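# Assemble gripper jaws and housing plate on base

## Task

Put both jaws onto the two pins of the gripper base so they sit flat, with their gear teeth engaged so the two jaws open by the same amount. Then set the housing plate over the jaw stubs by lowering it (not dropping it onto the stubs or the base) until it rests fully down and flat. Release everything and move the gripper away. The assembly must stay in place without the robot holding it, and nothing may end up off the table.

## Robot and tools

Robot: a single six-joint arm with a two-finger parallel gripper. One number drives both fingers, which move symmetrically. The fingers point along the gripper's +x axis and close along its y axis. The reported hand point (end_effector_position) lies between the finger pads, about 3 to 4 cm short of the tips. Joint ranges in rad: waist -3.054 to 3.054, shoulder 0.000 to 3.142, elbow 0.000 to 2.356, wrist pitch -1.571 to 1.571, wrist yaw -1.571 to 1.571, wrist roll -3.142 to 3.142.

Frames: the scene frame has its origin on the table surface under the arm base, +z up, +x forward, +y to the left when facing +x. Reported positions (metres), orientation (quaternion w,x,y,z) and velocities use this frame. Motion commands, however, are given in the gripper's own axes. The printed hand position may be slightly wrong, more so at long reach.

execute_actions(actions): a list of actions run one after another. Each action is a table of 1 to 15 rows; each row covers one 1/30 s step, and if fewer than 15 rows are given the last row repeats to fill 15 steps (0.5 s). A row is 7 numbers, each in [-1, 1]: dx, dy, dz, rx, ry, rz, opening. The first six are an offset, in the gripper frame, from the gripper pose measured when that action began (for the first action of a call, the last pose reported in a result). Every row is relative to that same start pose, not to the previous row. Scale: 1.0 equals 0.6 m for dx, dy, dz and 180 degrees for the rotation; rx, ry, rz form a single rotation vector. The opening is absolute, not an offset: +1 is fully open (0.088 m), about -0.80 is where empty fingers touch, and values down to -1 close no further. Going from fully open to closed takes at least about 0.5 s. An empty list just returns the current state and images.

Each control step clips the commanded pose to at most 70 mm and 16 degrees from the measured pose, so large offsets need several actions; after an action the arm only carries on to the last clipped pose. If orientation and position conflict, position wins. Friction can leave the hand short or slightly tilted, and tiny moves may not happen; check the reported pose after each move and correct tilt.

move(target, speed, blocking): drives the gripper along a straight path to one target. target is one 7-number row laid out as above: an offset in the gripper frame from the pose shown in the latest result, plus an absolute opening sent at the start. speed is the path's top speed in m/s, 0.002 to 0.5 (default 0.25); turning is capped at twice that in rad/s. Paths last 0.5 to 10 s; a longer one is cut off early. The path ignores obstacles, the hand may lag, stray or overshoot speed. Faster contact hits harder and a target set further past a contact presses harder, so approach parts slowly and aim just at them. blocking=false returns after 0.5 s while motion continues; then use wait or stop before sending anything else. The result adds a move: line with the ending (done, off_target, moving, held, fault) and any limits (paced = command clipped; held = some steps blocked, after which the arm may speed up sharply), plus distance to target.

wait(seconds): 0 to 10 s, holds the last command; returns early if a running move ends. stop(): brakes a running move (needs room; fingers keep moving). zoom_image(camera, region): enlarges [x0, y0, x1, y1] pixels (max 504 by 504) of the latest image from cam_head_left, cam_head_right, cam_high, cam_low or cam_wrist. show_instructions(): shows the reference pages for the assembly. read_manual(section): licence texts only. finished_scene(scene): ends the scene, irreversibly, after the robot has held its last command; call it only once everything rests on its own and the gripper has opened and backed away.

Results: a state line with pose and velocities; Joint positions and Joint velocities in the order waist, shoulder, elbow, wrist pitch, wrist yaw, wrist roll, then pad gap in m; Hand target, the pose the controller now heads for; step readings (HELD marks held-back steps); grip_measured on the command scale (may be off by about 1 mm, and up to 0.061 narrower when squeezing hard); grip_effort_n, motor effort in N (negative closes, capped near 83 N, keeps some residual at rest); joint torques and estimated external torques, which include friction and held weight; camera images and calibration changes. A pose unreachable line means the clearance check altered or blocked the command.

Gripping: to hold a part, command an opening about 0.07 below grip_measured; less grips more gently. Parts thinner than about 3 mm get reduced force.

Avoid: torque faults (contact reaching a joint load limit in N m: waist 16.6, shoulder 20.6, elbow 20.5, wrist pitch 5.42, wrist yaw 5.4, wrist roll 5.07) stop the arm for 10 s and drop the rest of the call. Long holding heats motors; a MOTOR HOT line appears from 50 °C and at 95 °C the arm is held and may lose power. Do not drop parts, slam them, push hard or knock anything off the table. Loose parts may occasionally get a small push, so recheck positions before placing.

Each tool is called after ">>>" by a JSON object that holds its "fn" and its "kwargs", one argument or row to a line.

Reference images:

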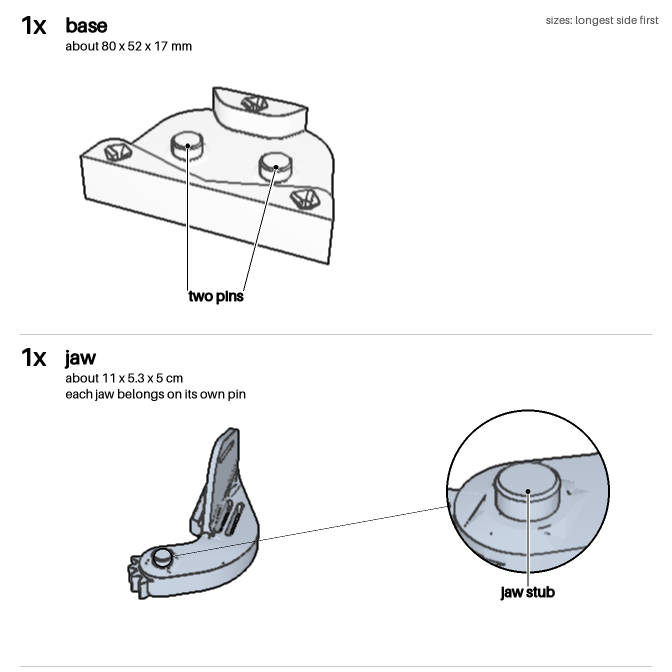

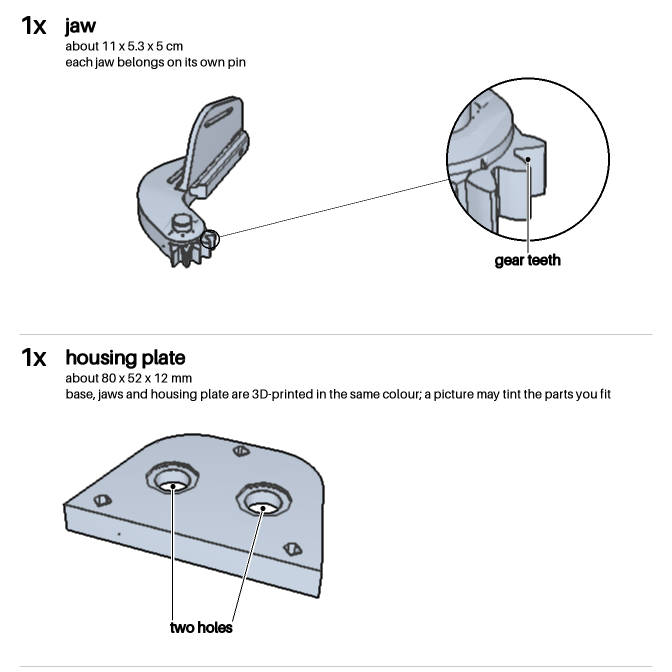

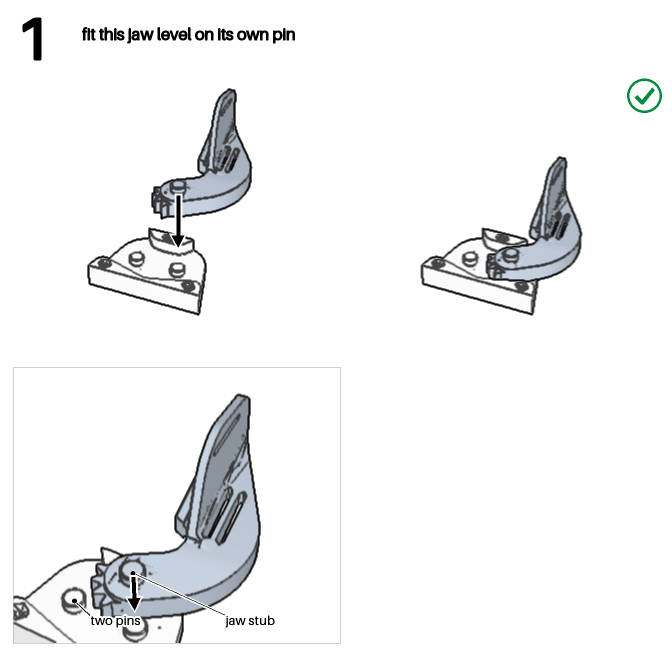

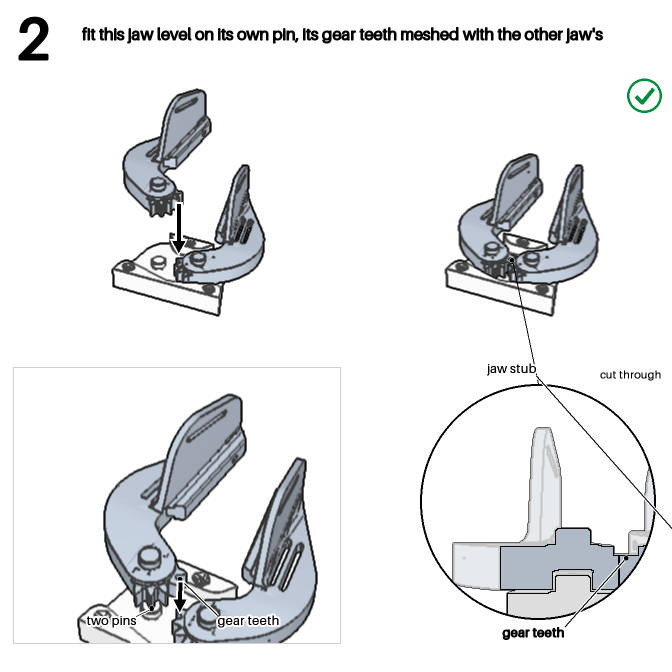

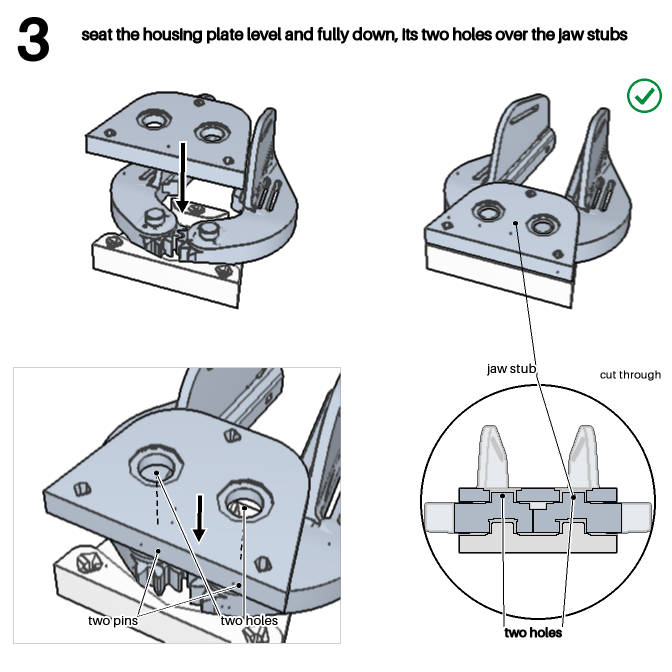

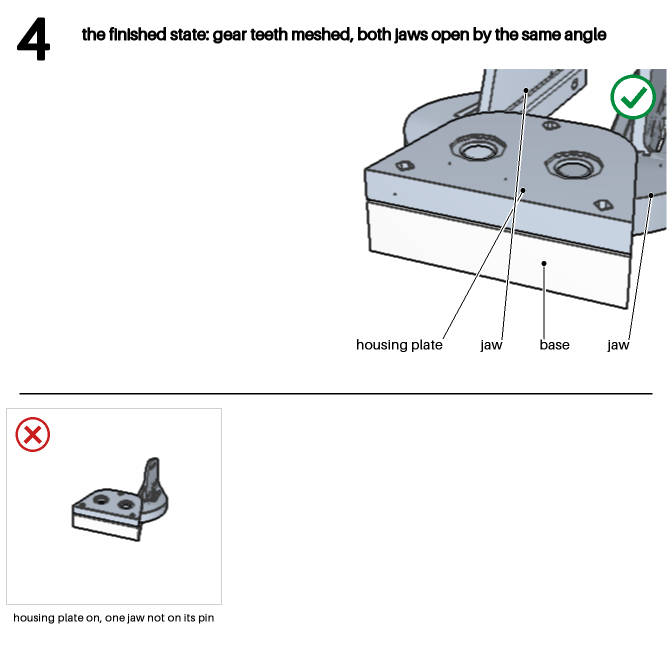

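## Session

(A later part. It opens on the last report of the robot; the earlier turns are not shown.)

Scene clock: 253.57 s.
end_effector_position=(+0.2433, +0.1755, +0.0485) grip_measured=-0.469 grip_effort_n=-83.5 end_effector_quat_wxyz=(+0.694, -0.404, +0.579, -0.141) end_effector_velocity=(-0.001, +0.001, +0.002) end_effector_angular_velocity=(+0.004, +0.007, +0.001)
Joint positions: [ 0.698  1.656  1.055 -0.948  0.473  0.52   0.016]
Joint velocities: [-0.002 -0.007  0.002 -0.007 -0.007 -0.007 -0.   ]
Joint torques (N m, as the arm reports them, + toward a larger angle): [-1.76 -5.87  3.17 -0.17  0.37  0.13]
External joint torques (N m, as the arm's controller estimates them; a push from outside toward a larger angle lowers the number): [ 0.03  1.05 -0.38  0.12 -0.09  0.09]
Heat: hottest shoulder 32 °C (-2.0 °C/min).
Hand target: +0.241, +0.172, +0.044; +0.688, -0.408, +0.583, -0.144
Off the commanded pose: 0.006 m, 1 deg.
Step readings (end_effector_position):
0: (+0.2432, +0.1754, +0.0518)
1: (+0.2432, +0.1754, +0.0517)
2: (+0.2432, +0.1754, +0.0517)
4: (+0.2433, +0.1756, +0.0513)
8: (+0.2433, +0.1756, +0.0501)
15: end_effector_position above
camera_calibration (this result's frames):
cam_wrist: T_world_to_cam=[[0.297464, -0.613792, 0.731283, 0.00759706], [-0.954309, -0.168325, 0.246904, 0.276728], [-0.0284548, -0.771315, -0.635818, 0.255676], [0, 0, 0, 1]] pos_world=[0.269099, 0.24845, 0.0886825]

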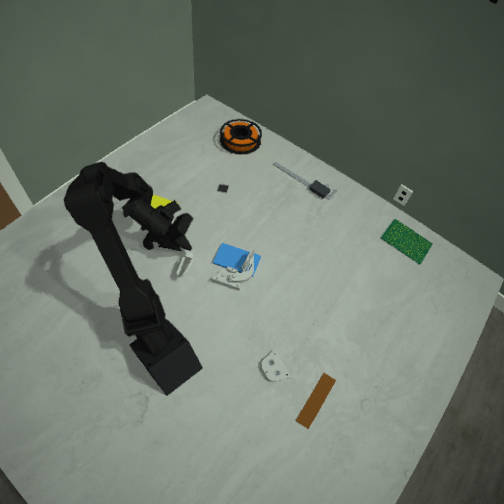

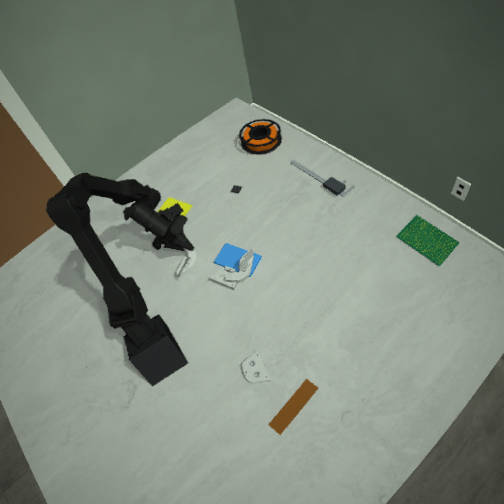

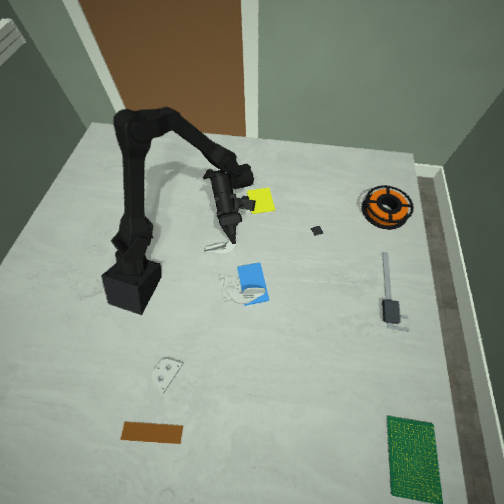

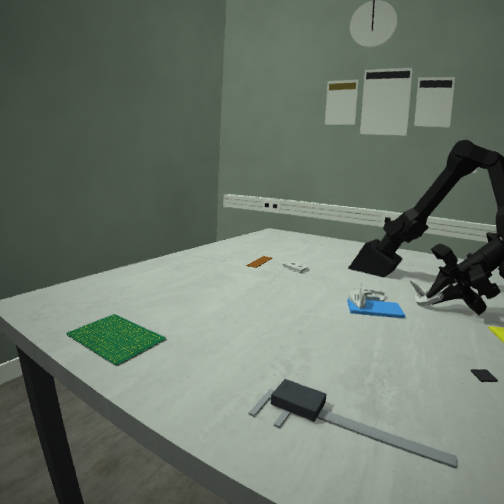

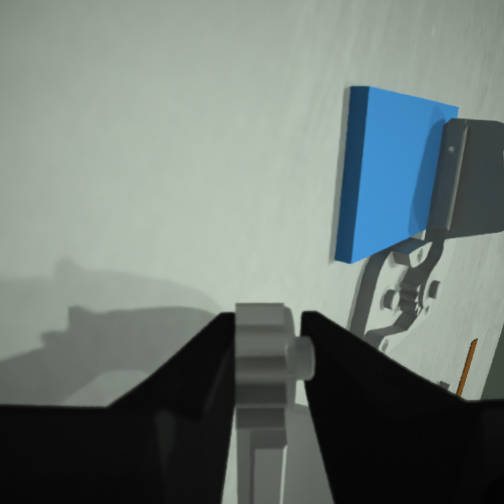

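>>> {"fn": "execute_actions", "kwargs": {
  "actions": [
    [[0,0,0,0,0,0,-0.50],[0,0,0,0,0,0,-0.47],[0,0,0,0,0,0,-0.45],[0,0,0,0,0,0,-0.43],[0,0,0,0,0,0,-0.42],[0,0,0,0,0,0,-0.41],[0,0,0,0,0,0,-0.40],[0,0,0,0,0,0,-0.39],[0,0,0,0,0,0,-0.38],[0,0,0,0,0,0,-0.37],[0,0,0,0,0,0,-0.36],[0,0,0,0,0,0,-0.345],[0,0,0,0,0,0,-0.33],[0,0,0,0,0,0,-0.315],[0,0,0,0,0,0,-0.30]]
  ]
}}

>>> {"fn": "zoom_image", "kwargs": {
  "camera": "cam_low",
  "region": [400, 250, 500, 330]
}}

Scene clock: 257.03 s.
end_effector_position=(+0.2433, +0.1755, +0.0485) grip_measured=-0.339 grip_effort_n=13.7 end_effector_quat_wxyz=(+0.694, -0.404, +0.579, -0.141) end_effector_velocity=(-0.003, -0.001, -0.001) end_effector_angular_velocity=(+0.011, +0.013, -0.017)
Joint positions: [ 0.698  1.656  1.055 -0.948  0.473  0.52   0.022]
Joint velocities: [-0.002 -0.002 -0.002 -0.007 -0.022  0.007  0.02 ]
Joint torques (N m, as the arm reports them, + toward a larger angle): [-2.01 -7.58  3.99 -0.33  0.39  0.02]
External joint torques (N m, as the arm's controller estimates them; a push from outside toward a larger angle lowers the number): [-0.22 -0.73  0.48 -0.04 -0.06 -0.02]
Heat: hottest shoulder 32 °C (-2.0 °C/min).
Hand target: +0.243, +0.175, +0.049; +0.694, -0.404, +0.579, -0.141
Off the commanded pose: 0.000 m, 0 deg.
Step readings (end_effector_position):
0: (+0.2433, +0.1755, +0.0485)
1: (+0.2433, +0.1755, +0.0485)
2: (+0.2433, +0.1755, +0.0485)
4: (+0.2433, +0.1755, +0.0485)
8: (+0.2433, +0.1755, +0.0485)
15: end_effector_position above
camera_calibration (this result's frames):
cam_wrist: T_world_to_cam=[[0.297464, -0.613792, 0.731283, 0.00759706], [-0.954309, -0.168325, 0.246904, 0.276728], [-0.0284548, -0.771315, -0.635818, 0.255676], [0, 0, 0, 1]] pos_world=[0.269099, 0.24845, 0.0886825]

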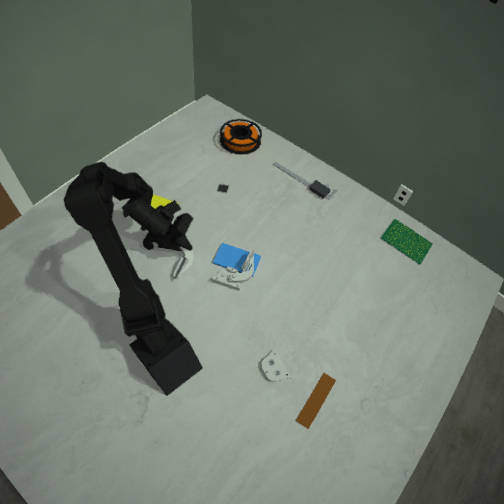

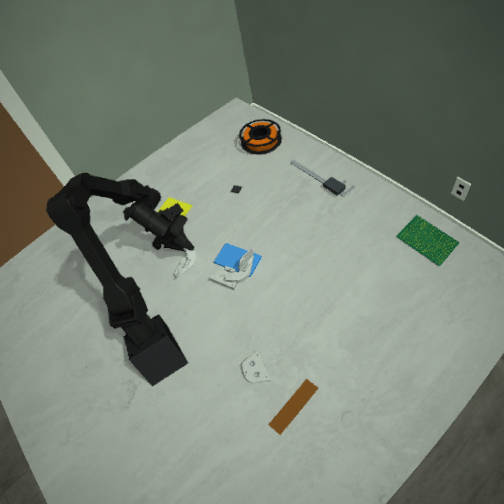

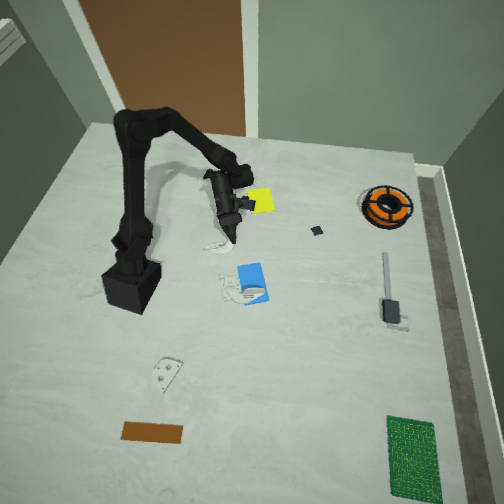

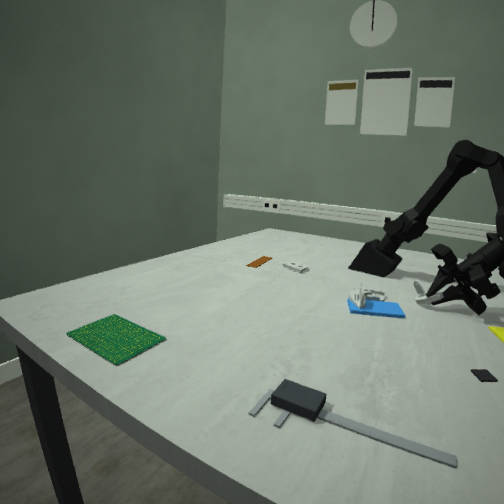

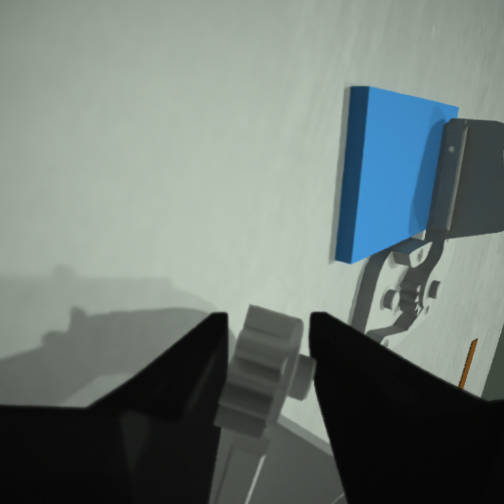

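Region (400, 250, 500, 330) of cam_low's 504x504 image, scaled by 5.040, with more detail than that image has; it fills the top 403 rows of this view, and the rest is white.

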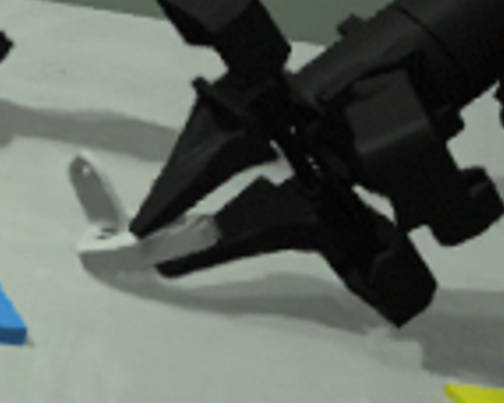

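>>> {"fn": "execute_actions", "kwargs": {
  "actions": [
    [[0,0,0,0,0,0,-0.285],[0,0,0,0,0,0,-0.26],[0,0,0,0,0,0,-0.23],[0,0,0,0,0,0,-0.20],[0,0,0,0,0,0,-0.17],[0,0,0,0,0,0,-0.14],[0,0,0,0,0,0,-0.11],[0,0,0,0,0,0,-0.08],[0,0,0,0,0,0,-0.05],[0,0,0,0,0,0,-0.02],[0,0,0,0,0,0,0.01],[0,0,0,0,0,0,0.04],[0,0,0,0,0,0,0.07],[0,0,0,0,0,0,0.10],[0,0,0,0,0,0,0.12]]
  ]
}}

>>> {"fn": "zoom_image", "kwargs": {
  "camera": "cam_low",
  "region": [400, 250, 500, 330]
}}

Scene clock: 261.13 s.
end_effector_position=(+0.2433, +0.1755, +0.0485) grip_measured=+0.050 grip_effort_n=13.3 end_effector_quat_wxyz=(+0.694, -0.404, +0.579, -0.141) end_effector_velocity=(-0.006, -0.003, +0.002) end_effector_angular_velocity=(-0.012, +0.038, -0.013)
Joint positions: [ 0.698  1.656  1.055 -0.948  0.473  0.52   0.041]
Joint velocities: [-0.002 -0.002  0.002 -0.037 -0.022 -0.007  0.038]
Joint torques (N m, as the arm reports them, + toward a larger angle): [-2.02 -7.58  3.99 -0.32  0.39  0.02]
External joint torques (N m, as the arm's controller estimates them; a push from outside toward a larger angle lowers the number): [-0.24 -0.7   0.51  0.   -0.06 -0.02]
Heat: hottest shoulder 33 °C (-1.0 °C/min).
Hand target: +0.243, +0.175, +0.049; +0.694, -0.404, +0.579, -0.141
Off the commanded pose: 0.000 m, 0 deg.
Step readings (end_effector_position):
0: (+0.2433, +0.1755, +0.0485)
1: (+0.2433, +0.1755, +0.0485)
2: (+0.2433, +0.1755, +0.0485)
4: (+0.2433, +0.1755, +0.0485)
8: (+0.2433, +0.1755, +0.0485)
15: end_effector_position above
camera_calibration (this result's frames):
cam_wrist: T_world_to_cam=[[0.297464, -0.613792, 0.731283, 0.00759706], [-0.954309, -0.168325, 0.246904, 0.276728], [-0.0284548, -0.771315, -0.635818, 0.255676], [0, 0, 0, 1]] pos_world=[0.269099, 0.24845, 0.0886825]

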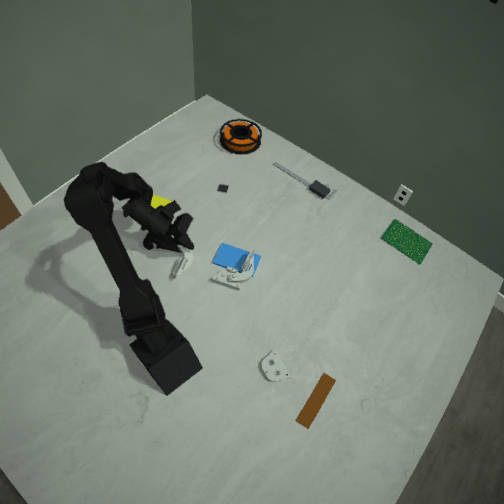

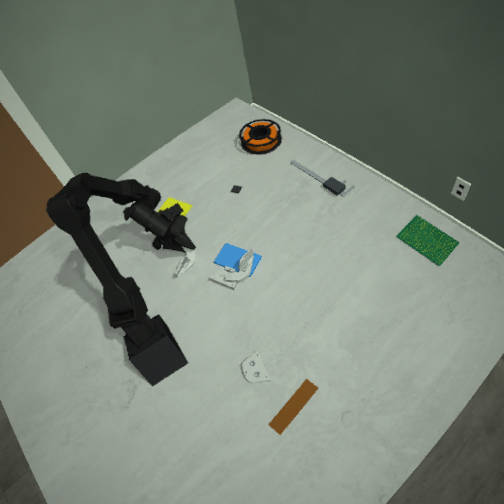

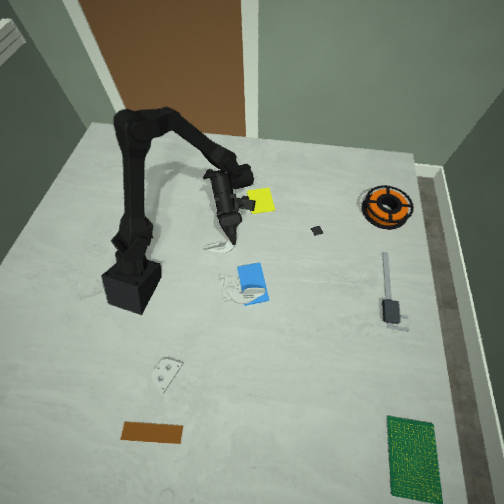

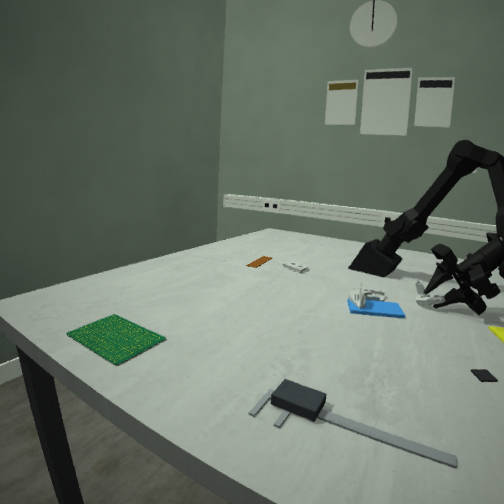

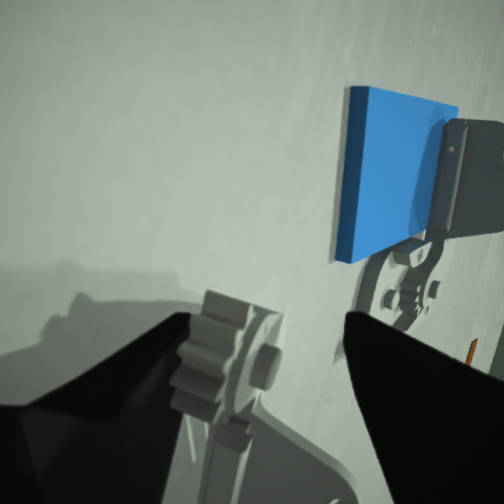

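Region (400, 250, 500, 330) of cam_low's 504x504 image, scaled by 5.040, with more detail than that image has; it fills the top 403 rows of this view, and the rest is white.

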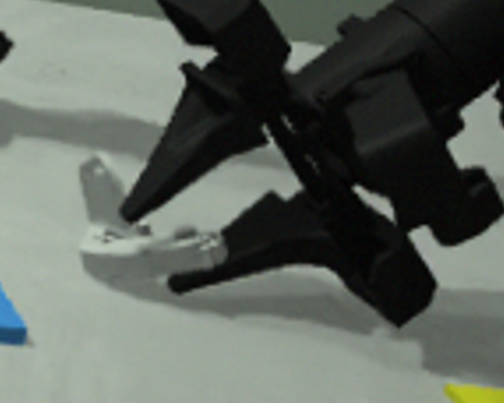

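>>> {"fn": "move", "kwargs": {
  "target": [-0.0400,0.0355,0,0,0,0,0.12],
  "speed": 0.045
}}

>>> {"fn": "zoom_image", "kwargs": {
  "camera": "cam_low",
  "region": [400, 250, 500, 330]
}}

Scene clock: 266.73 s.
end_effector_position=(+0.2303, +0.2039, +0.0520) grip_measured=+0.117 grip_effort_n=14.2 end_effector_quat_wxyz=(+0.696, -0.402, +0.578, -0.140) end_effector_velocity=(-0.003, -0.001, -0.001) end_effector_angular_velocity=(+0.000, +0.033, +0.002)
Joint positions: [ 0.789  1.68   1.144 -1.053  0.473  0.622  0.045]
Joint velocities: [-0.002 -0.002 -0.002 -0.007 -0.022 -0.022  0.   ]
Joint torques (N m, as the arm reports them, + toward a larger angle): [-1.57 -6.27  4.97 -0.54  0.37  0.13]
External joint torques (N m, as the arm's controller estimates them; a push from outside toward a larger angle lowers the number): [ 0.01  1.06  1.37 -0.13 -0.06  0.08]
Heat: hottest shoulder 33 °C (+0.0 °C/min).
Hand target: +0.231, +0.205, +0.050; +0.694, -0.404, +0.579, -0.141
Off the commanded pose: 0.003 m, 0 deg.
move: done
camera_calibration (this result's frames):
cam_wrist: T_world_to_cam=[[0.295883, -0.616917, 0.729292, 0.0274398], [-0.954893, -0.17092, 0.242829, 0.269119], [-0.0251552, -0.768245, -0.639662, 0.278271], [0, 0, 0, 1]] pos_world=[0.255861, 0.276706, 0.0926378]

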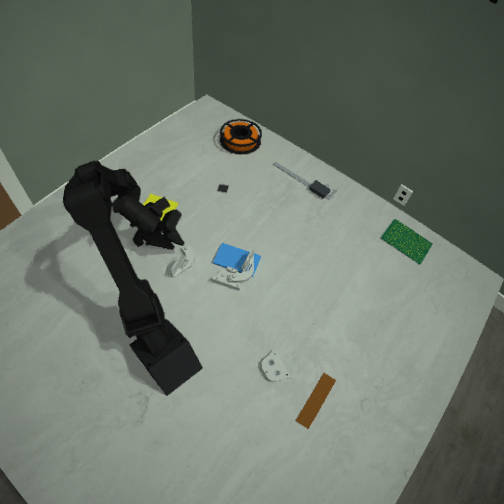

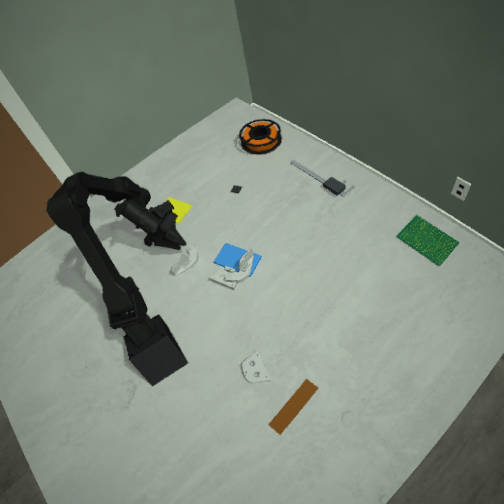

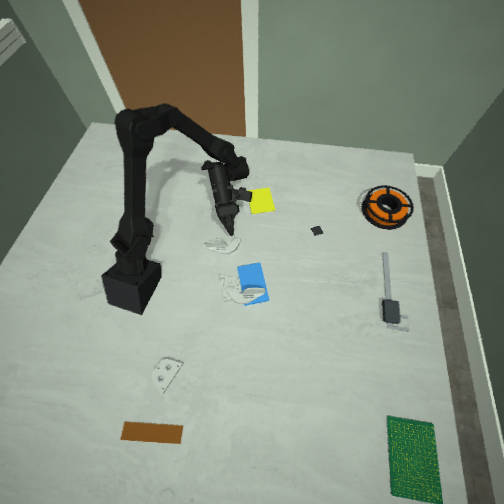

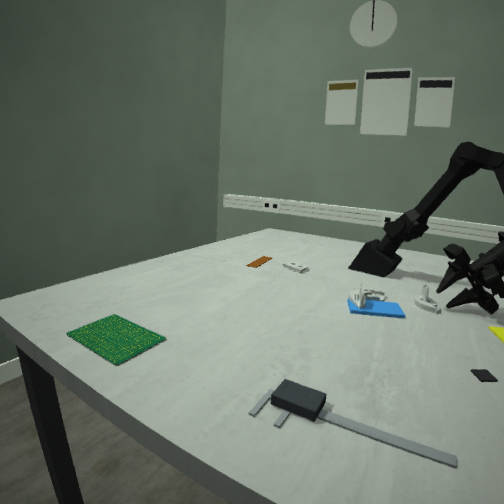

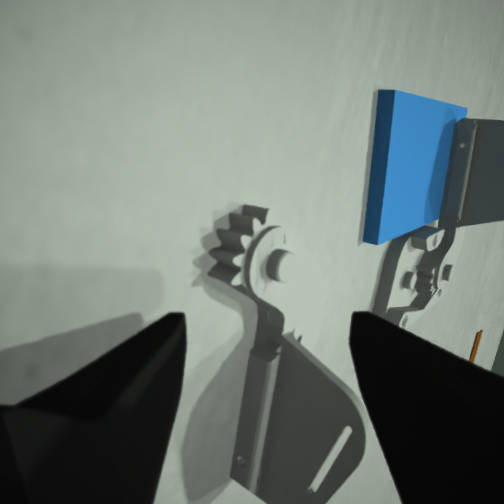

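Region (400, 250, 500, 330) of cam_low's 504x504 image, scaled by 5.040, with more detail than that image has; it fills the top 403 rows of this view, and the rest is white.

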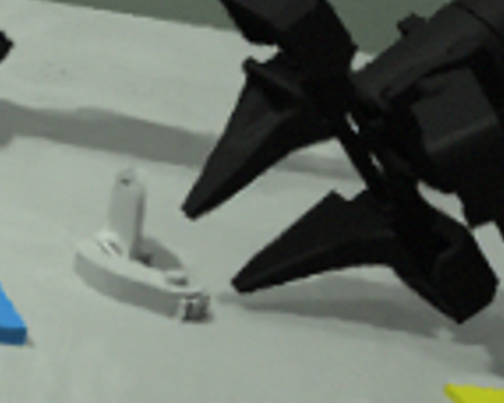

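>>> {"fn": "zoom_image", "kwargs": {
  "camera": "cam_wrist",
  "region": [170, 184, 410, 504]
}}

>>> {"fn": "zoom_image", "kwargs": {
  "camera": "cam_high",
  "region": [190, 215, 290, 315]
}}

Region (170, 184, 410, 504) of cam_wrist's 504x504 image, scaled by 1.575, with more detail than that image has; it fills the left 378 columns of this view, and the rest is white.

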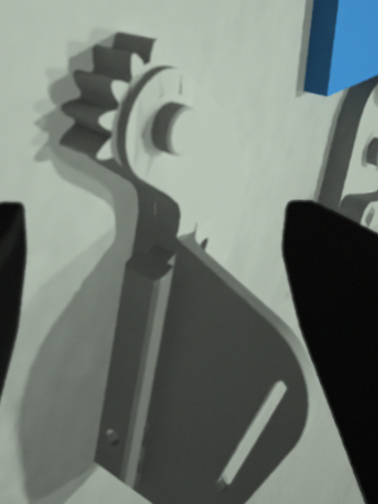

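Region (190, 215, 290, 315) of cam_high's 504x504 image, scaled by 5.040, with more detail than that image has.

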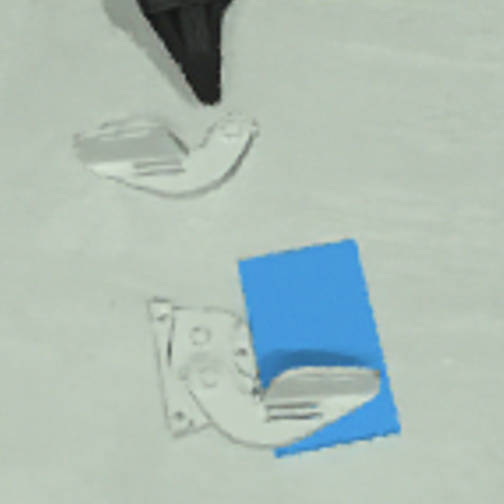

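>>> {"fn": "execute_actions", "kwargs": {
  "actions": [
    [[-0.004,-0.0042,0,0,0,0.002,0.12],[-0.008,-0.0083,0,0,0,0.005,0.12],[-0.012,-0.0125,0,0,0,0.01,0.10],[-0.016,-0.0167,0,0,0,0.016,0.08],[-0.02,-0.0208,0,0,0,0.023,0.06],[-0.024,-0.025,0,0,0,0.03,0.04],[-0.028,-0.0292,0,0,0,0.038,0.02],[-0.032,-0.0333,0,0,0,0.046,0.0],[-0.036,-0.0375,0,0,0,0.054,-0.03],[-0.04,-0.0417,0,0,0,0.062,-0.06],[-0.043,-0.0448,0,0,0,0.07,-0.09],[-0.046,-0.0479,0,0,0,0.078,-0.12],[-0.048,-0.05,0,0,0,0.085,-0.15],[-0.0495,-0.0516,0,0,0,0.09,-0.17],[-0.0505,-0.0526,0,0,0,0.094,-0.19]]
  ]
}}

Scene clock: 279.97 s.
end_effector_position=(+0.2315, +0.2061, +0.0907) grip_measured=-0.127 grip_effort_n=-15.6 end_effector_quat_wxyz=(+0.710, -0.330, +0.620, -0.055) end_effector_velocity=(+0.000, -0.009, +0.068) end_effector_angular_velocity=(+0.495, +0.203, -0.020)
Joint positions: [ 0.651  1.476  1.117 -1.044  0.255  0.428  0.033]
Joint velocities: [-0.369 -0.364 -0.066  0.022 -0.549 -0.403 -0.035]
Joint torques (N m, as the arm reports them, + toward a larger angle): [-1.83 -8.16  3.73  0.06  0.18 -0.11]
External joint torques (N m, as the arm's controller estimates them; a push from outside toward a larger angle lowers the number): [-0.45 -2.17 -0.4   0.13 -0.14 -0.13]
Heat: hottest shoulder 33 °C (+1.0 °C/min).
Hand target: +0.230, +0.205, +0.096; +0.711, -0.315, +0.628, -0.036
Off the commanded pose: 0.006 m, 3 deg.
Step readings (end_effector_position):
0: (+0.2303, +0.2039, +0.0520)
1: (+0.2303, +0.2038, +0.0520)
2: (+0.2301, +0.2036, +0.0522)
4: (+0.2293, +0.2035, +0.0538)
8: (+0.2296, +0.2042, +0.0664)
15: end_effector_position above
camera_calibration (this result's frames):
cam_wrist: T_world_to_cam=[[0.357273, -0.75808, 0.545592, 0.0318177], [-0.929905, -0.234067, 0.283707, 0.264777], [-0.0873671, -0.60871, -0.788568, 0.299775], [0, 0, 0, 1]] pos_world=[0.261041, 0.268572, 0.143914]

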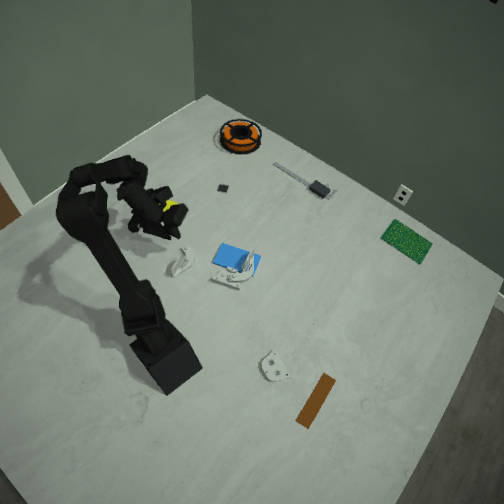

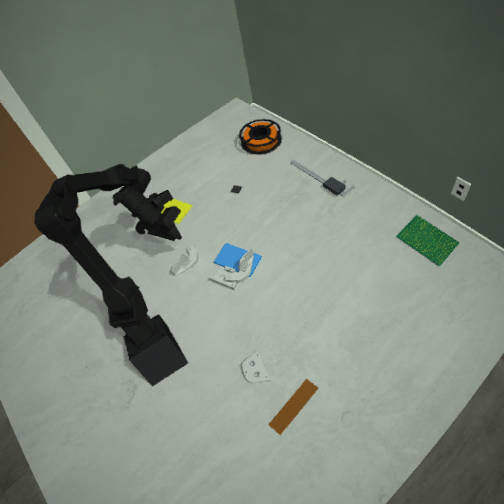

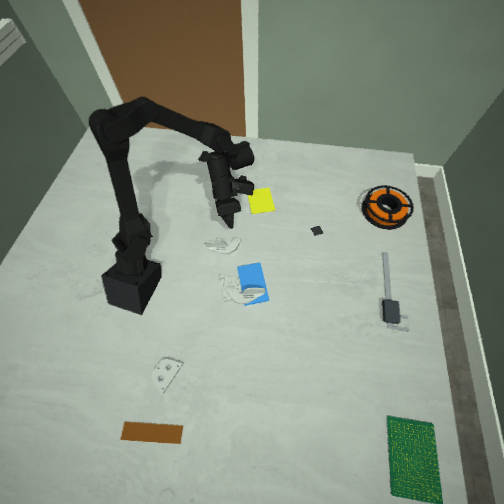

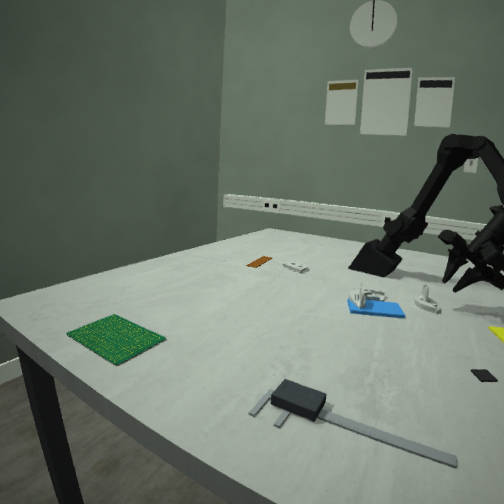

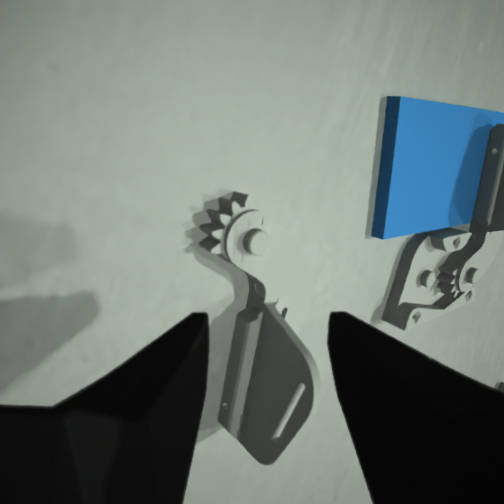

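>>> {"fn": "move", "kwargs": {
  "target": [0.0340,-0.0752,-0.0901,0.0657,0.0237,0.1791,-0.19],
  "speed": 0.4
}}

Scene clock: 285.67 s.
end_effector_position=(+0.2039, +0.1415, +0.0977) grip_measured=-0.187 grip_effort_n=-16.5 end_effector_quat_wxyz=(+0.707, -0.070, +0.701, +0.071) end_effector_velocity=(+0.000, +0.003, +0.001) end_effector_angular_velocity=(+0.024, -0.006, +0.025)
Joint positions: [ 0.099  1.228  0.789 -0.932 -0.429  0.078  0.03 ]
Joint velocities: [-0.002 -0.007 -0.002  0.007 -0.022 -0.022 -0.   ]
Joint torques (N m, as the arm reports them, + toward a larger angle): [-2.14 -5.14  4.19  0.14 -0.12 -0.12]
External joint torques (N m, as the arm's controller estimates them; a push from outside toward a larger angle lowers the number): [-0.51 -1.31 -0.7  -0.19 -0.11 -0.12]
Heat: hottest shoulder 34 °C (+2.0 °C/min).
Hand target: +0.201, +0.140, +0.097; +0.706, -0.069, +0.702, +0.071
Off the commanded pose: 0.003 m, 1 deg.
move: done
camera_calibration (this result's frames):
cam_wrist: T_world_to_cam=[[0.228261, -0.973534, 0.0113411, 0.0978419], [-0.921026, -0.212145, 0.326657, 0.212879], [-0.315606, -0.0850087, -0.945075, 0.251247], [0, 0, 0, 1]] pos_world=[0.253029, 0.161772, 0.166799]

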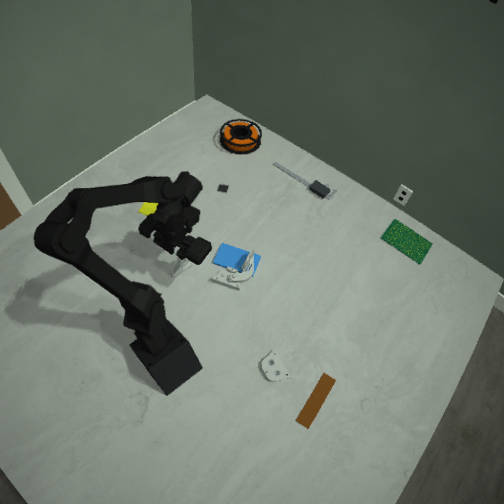

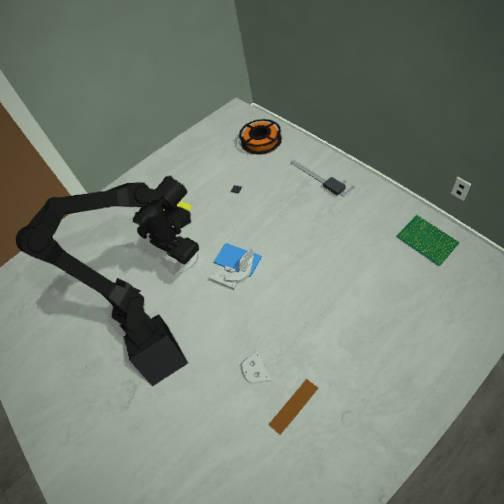

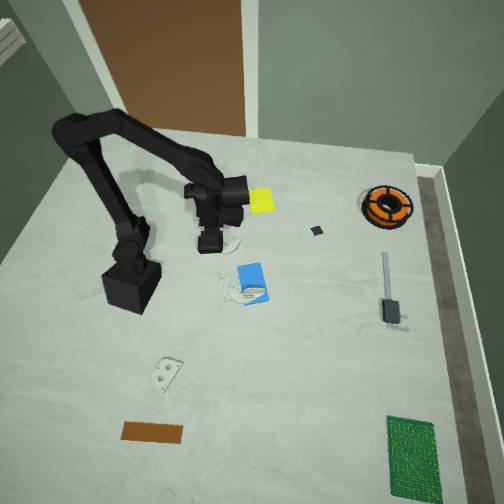

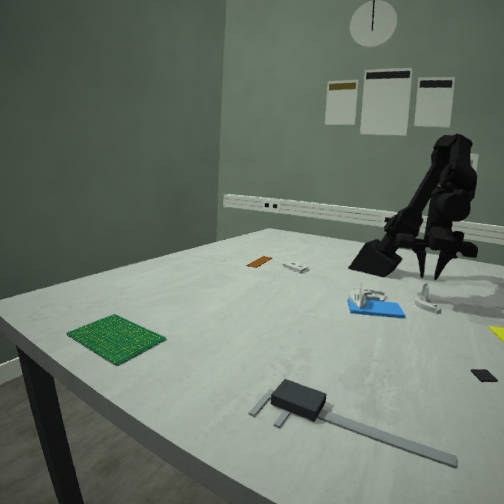

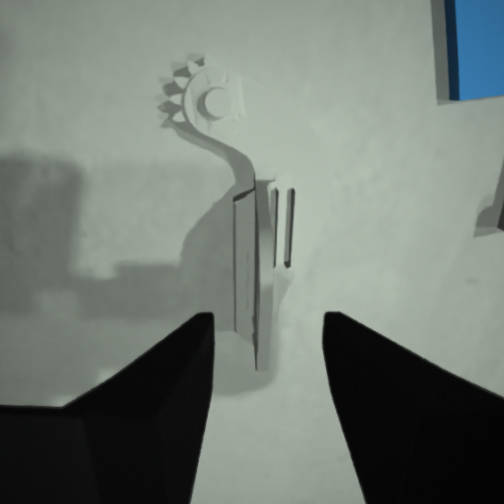

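>>> {"fn": "zoom_image", "kwargs": {
  "camera": "cam_wrist",
  "region": [190, 160, 350, 400]
}}

Region (190, 160, 350, 400) of cam_wrist's 504x504 image, scaled by 2.100, with more detail than that image has.

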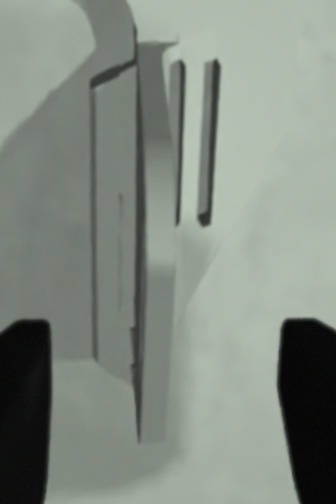

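>>> {"fn": "move", "kwargs": {
  "target": [0.0657,-0.001,-0.0076,0,0.0075,-0.001,-0.19],
  "speed": 0.1
}}

Scene clock: 297.73 s.
end_effector_position=(+0.2026, +0.1422, +0.0621) grip_measured=-0.187 grip_effort_n=-16.5 end_effector_quat_wxyz=(+0.703, -0.072, +0.703, +0.073) end_effector_velocity=(-0.003, +0.001, -0.001) end_effector_angular_velocity=(+0.017, +0.017, -0.014)
Joint positions: [ 0.176  1.29   0.699 -0.755 -0.415  0.151  0.03 ]
Joint velocities: [-0.002  0.002 -0.002 -0.007 -0.022  0.007 -0.   ]
Joint torques (N m, as the arm reports them, + toward a larger angle): [-1.62 -3.29  3.92  0.37  0.08  0.09]
External joint torques (N m, as the arm's controller estimates them; a push from outside toward a larger angle lowers the number): [ 0.08  0.78 -0.55  0.06  0.08  0.09]
Heat: hottest shoulder 33 °C (+1.0 °C/min).
Hand target: +0.200, +0.140, +0.058; +0.698, -0.072, +0.709, +0.069
Off the commanded pose: 0.005 m, 1 deg.
move: done
camera_calibration (this result's frames):
cam_wrist: T_world_to_cam=[[0.235022, -0.971945, 0.00937779, 0.097807], [-0.9167, -0.218436, 0.334584, 0.222964], [-0.323149, -0.0872314, -0.942319, 0.219], [0, 0, 0, 1]] pos_world=[0.252174, 0.16287, 0.130851]

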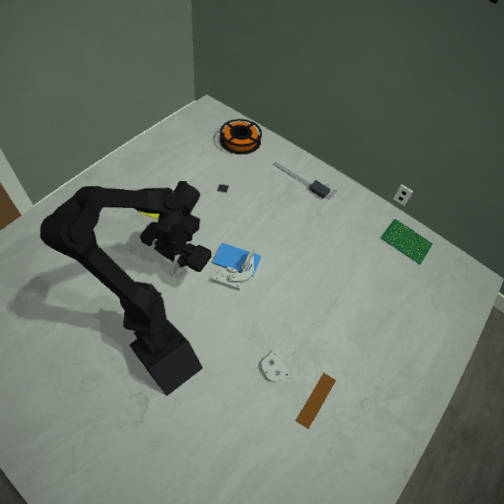

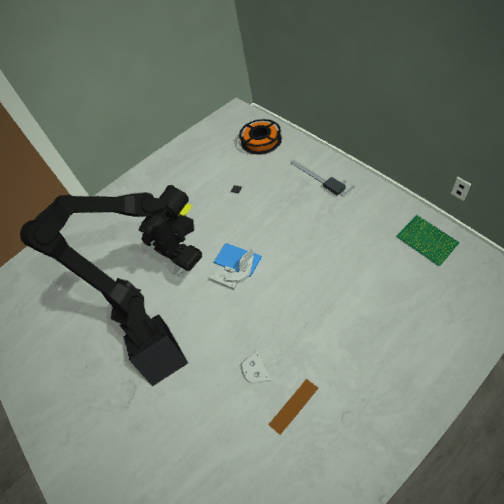

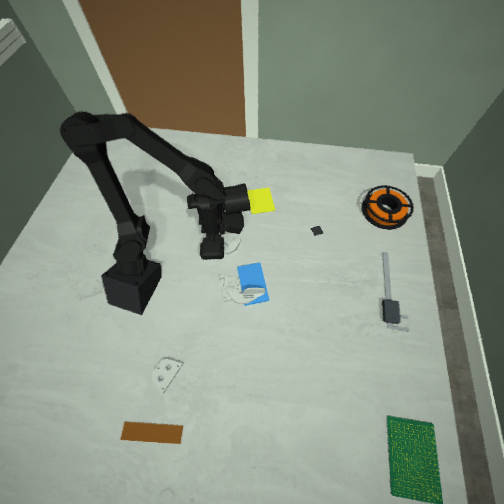

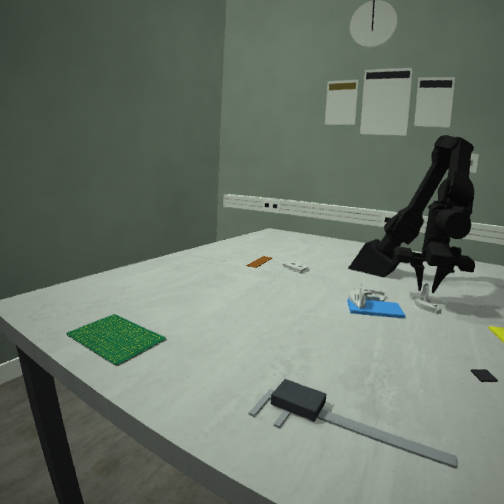

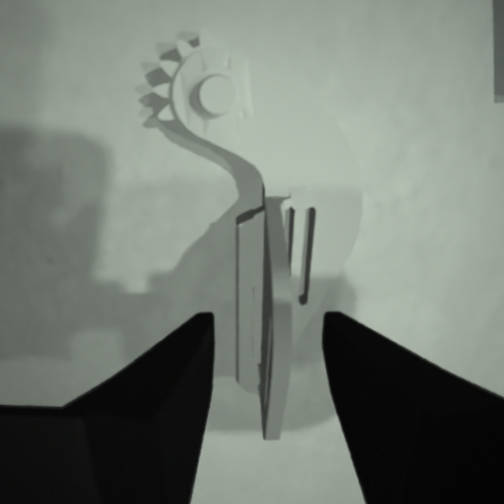

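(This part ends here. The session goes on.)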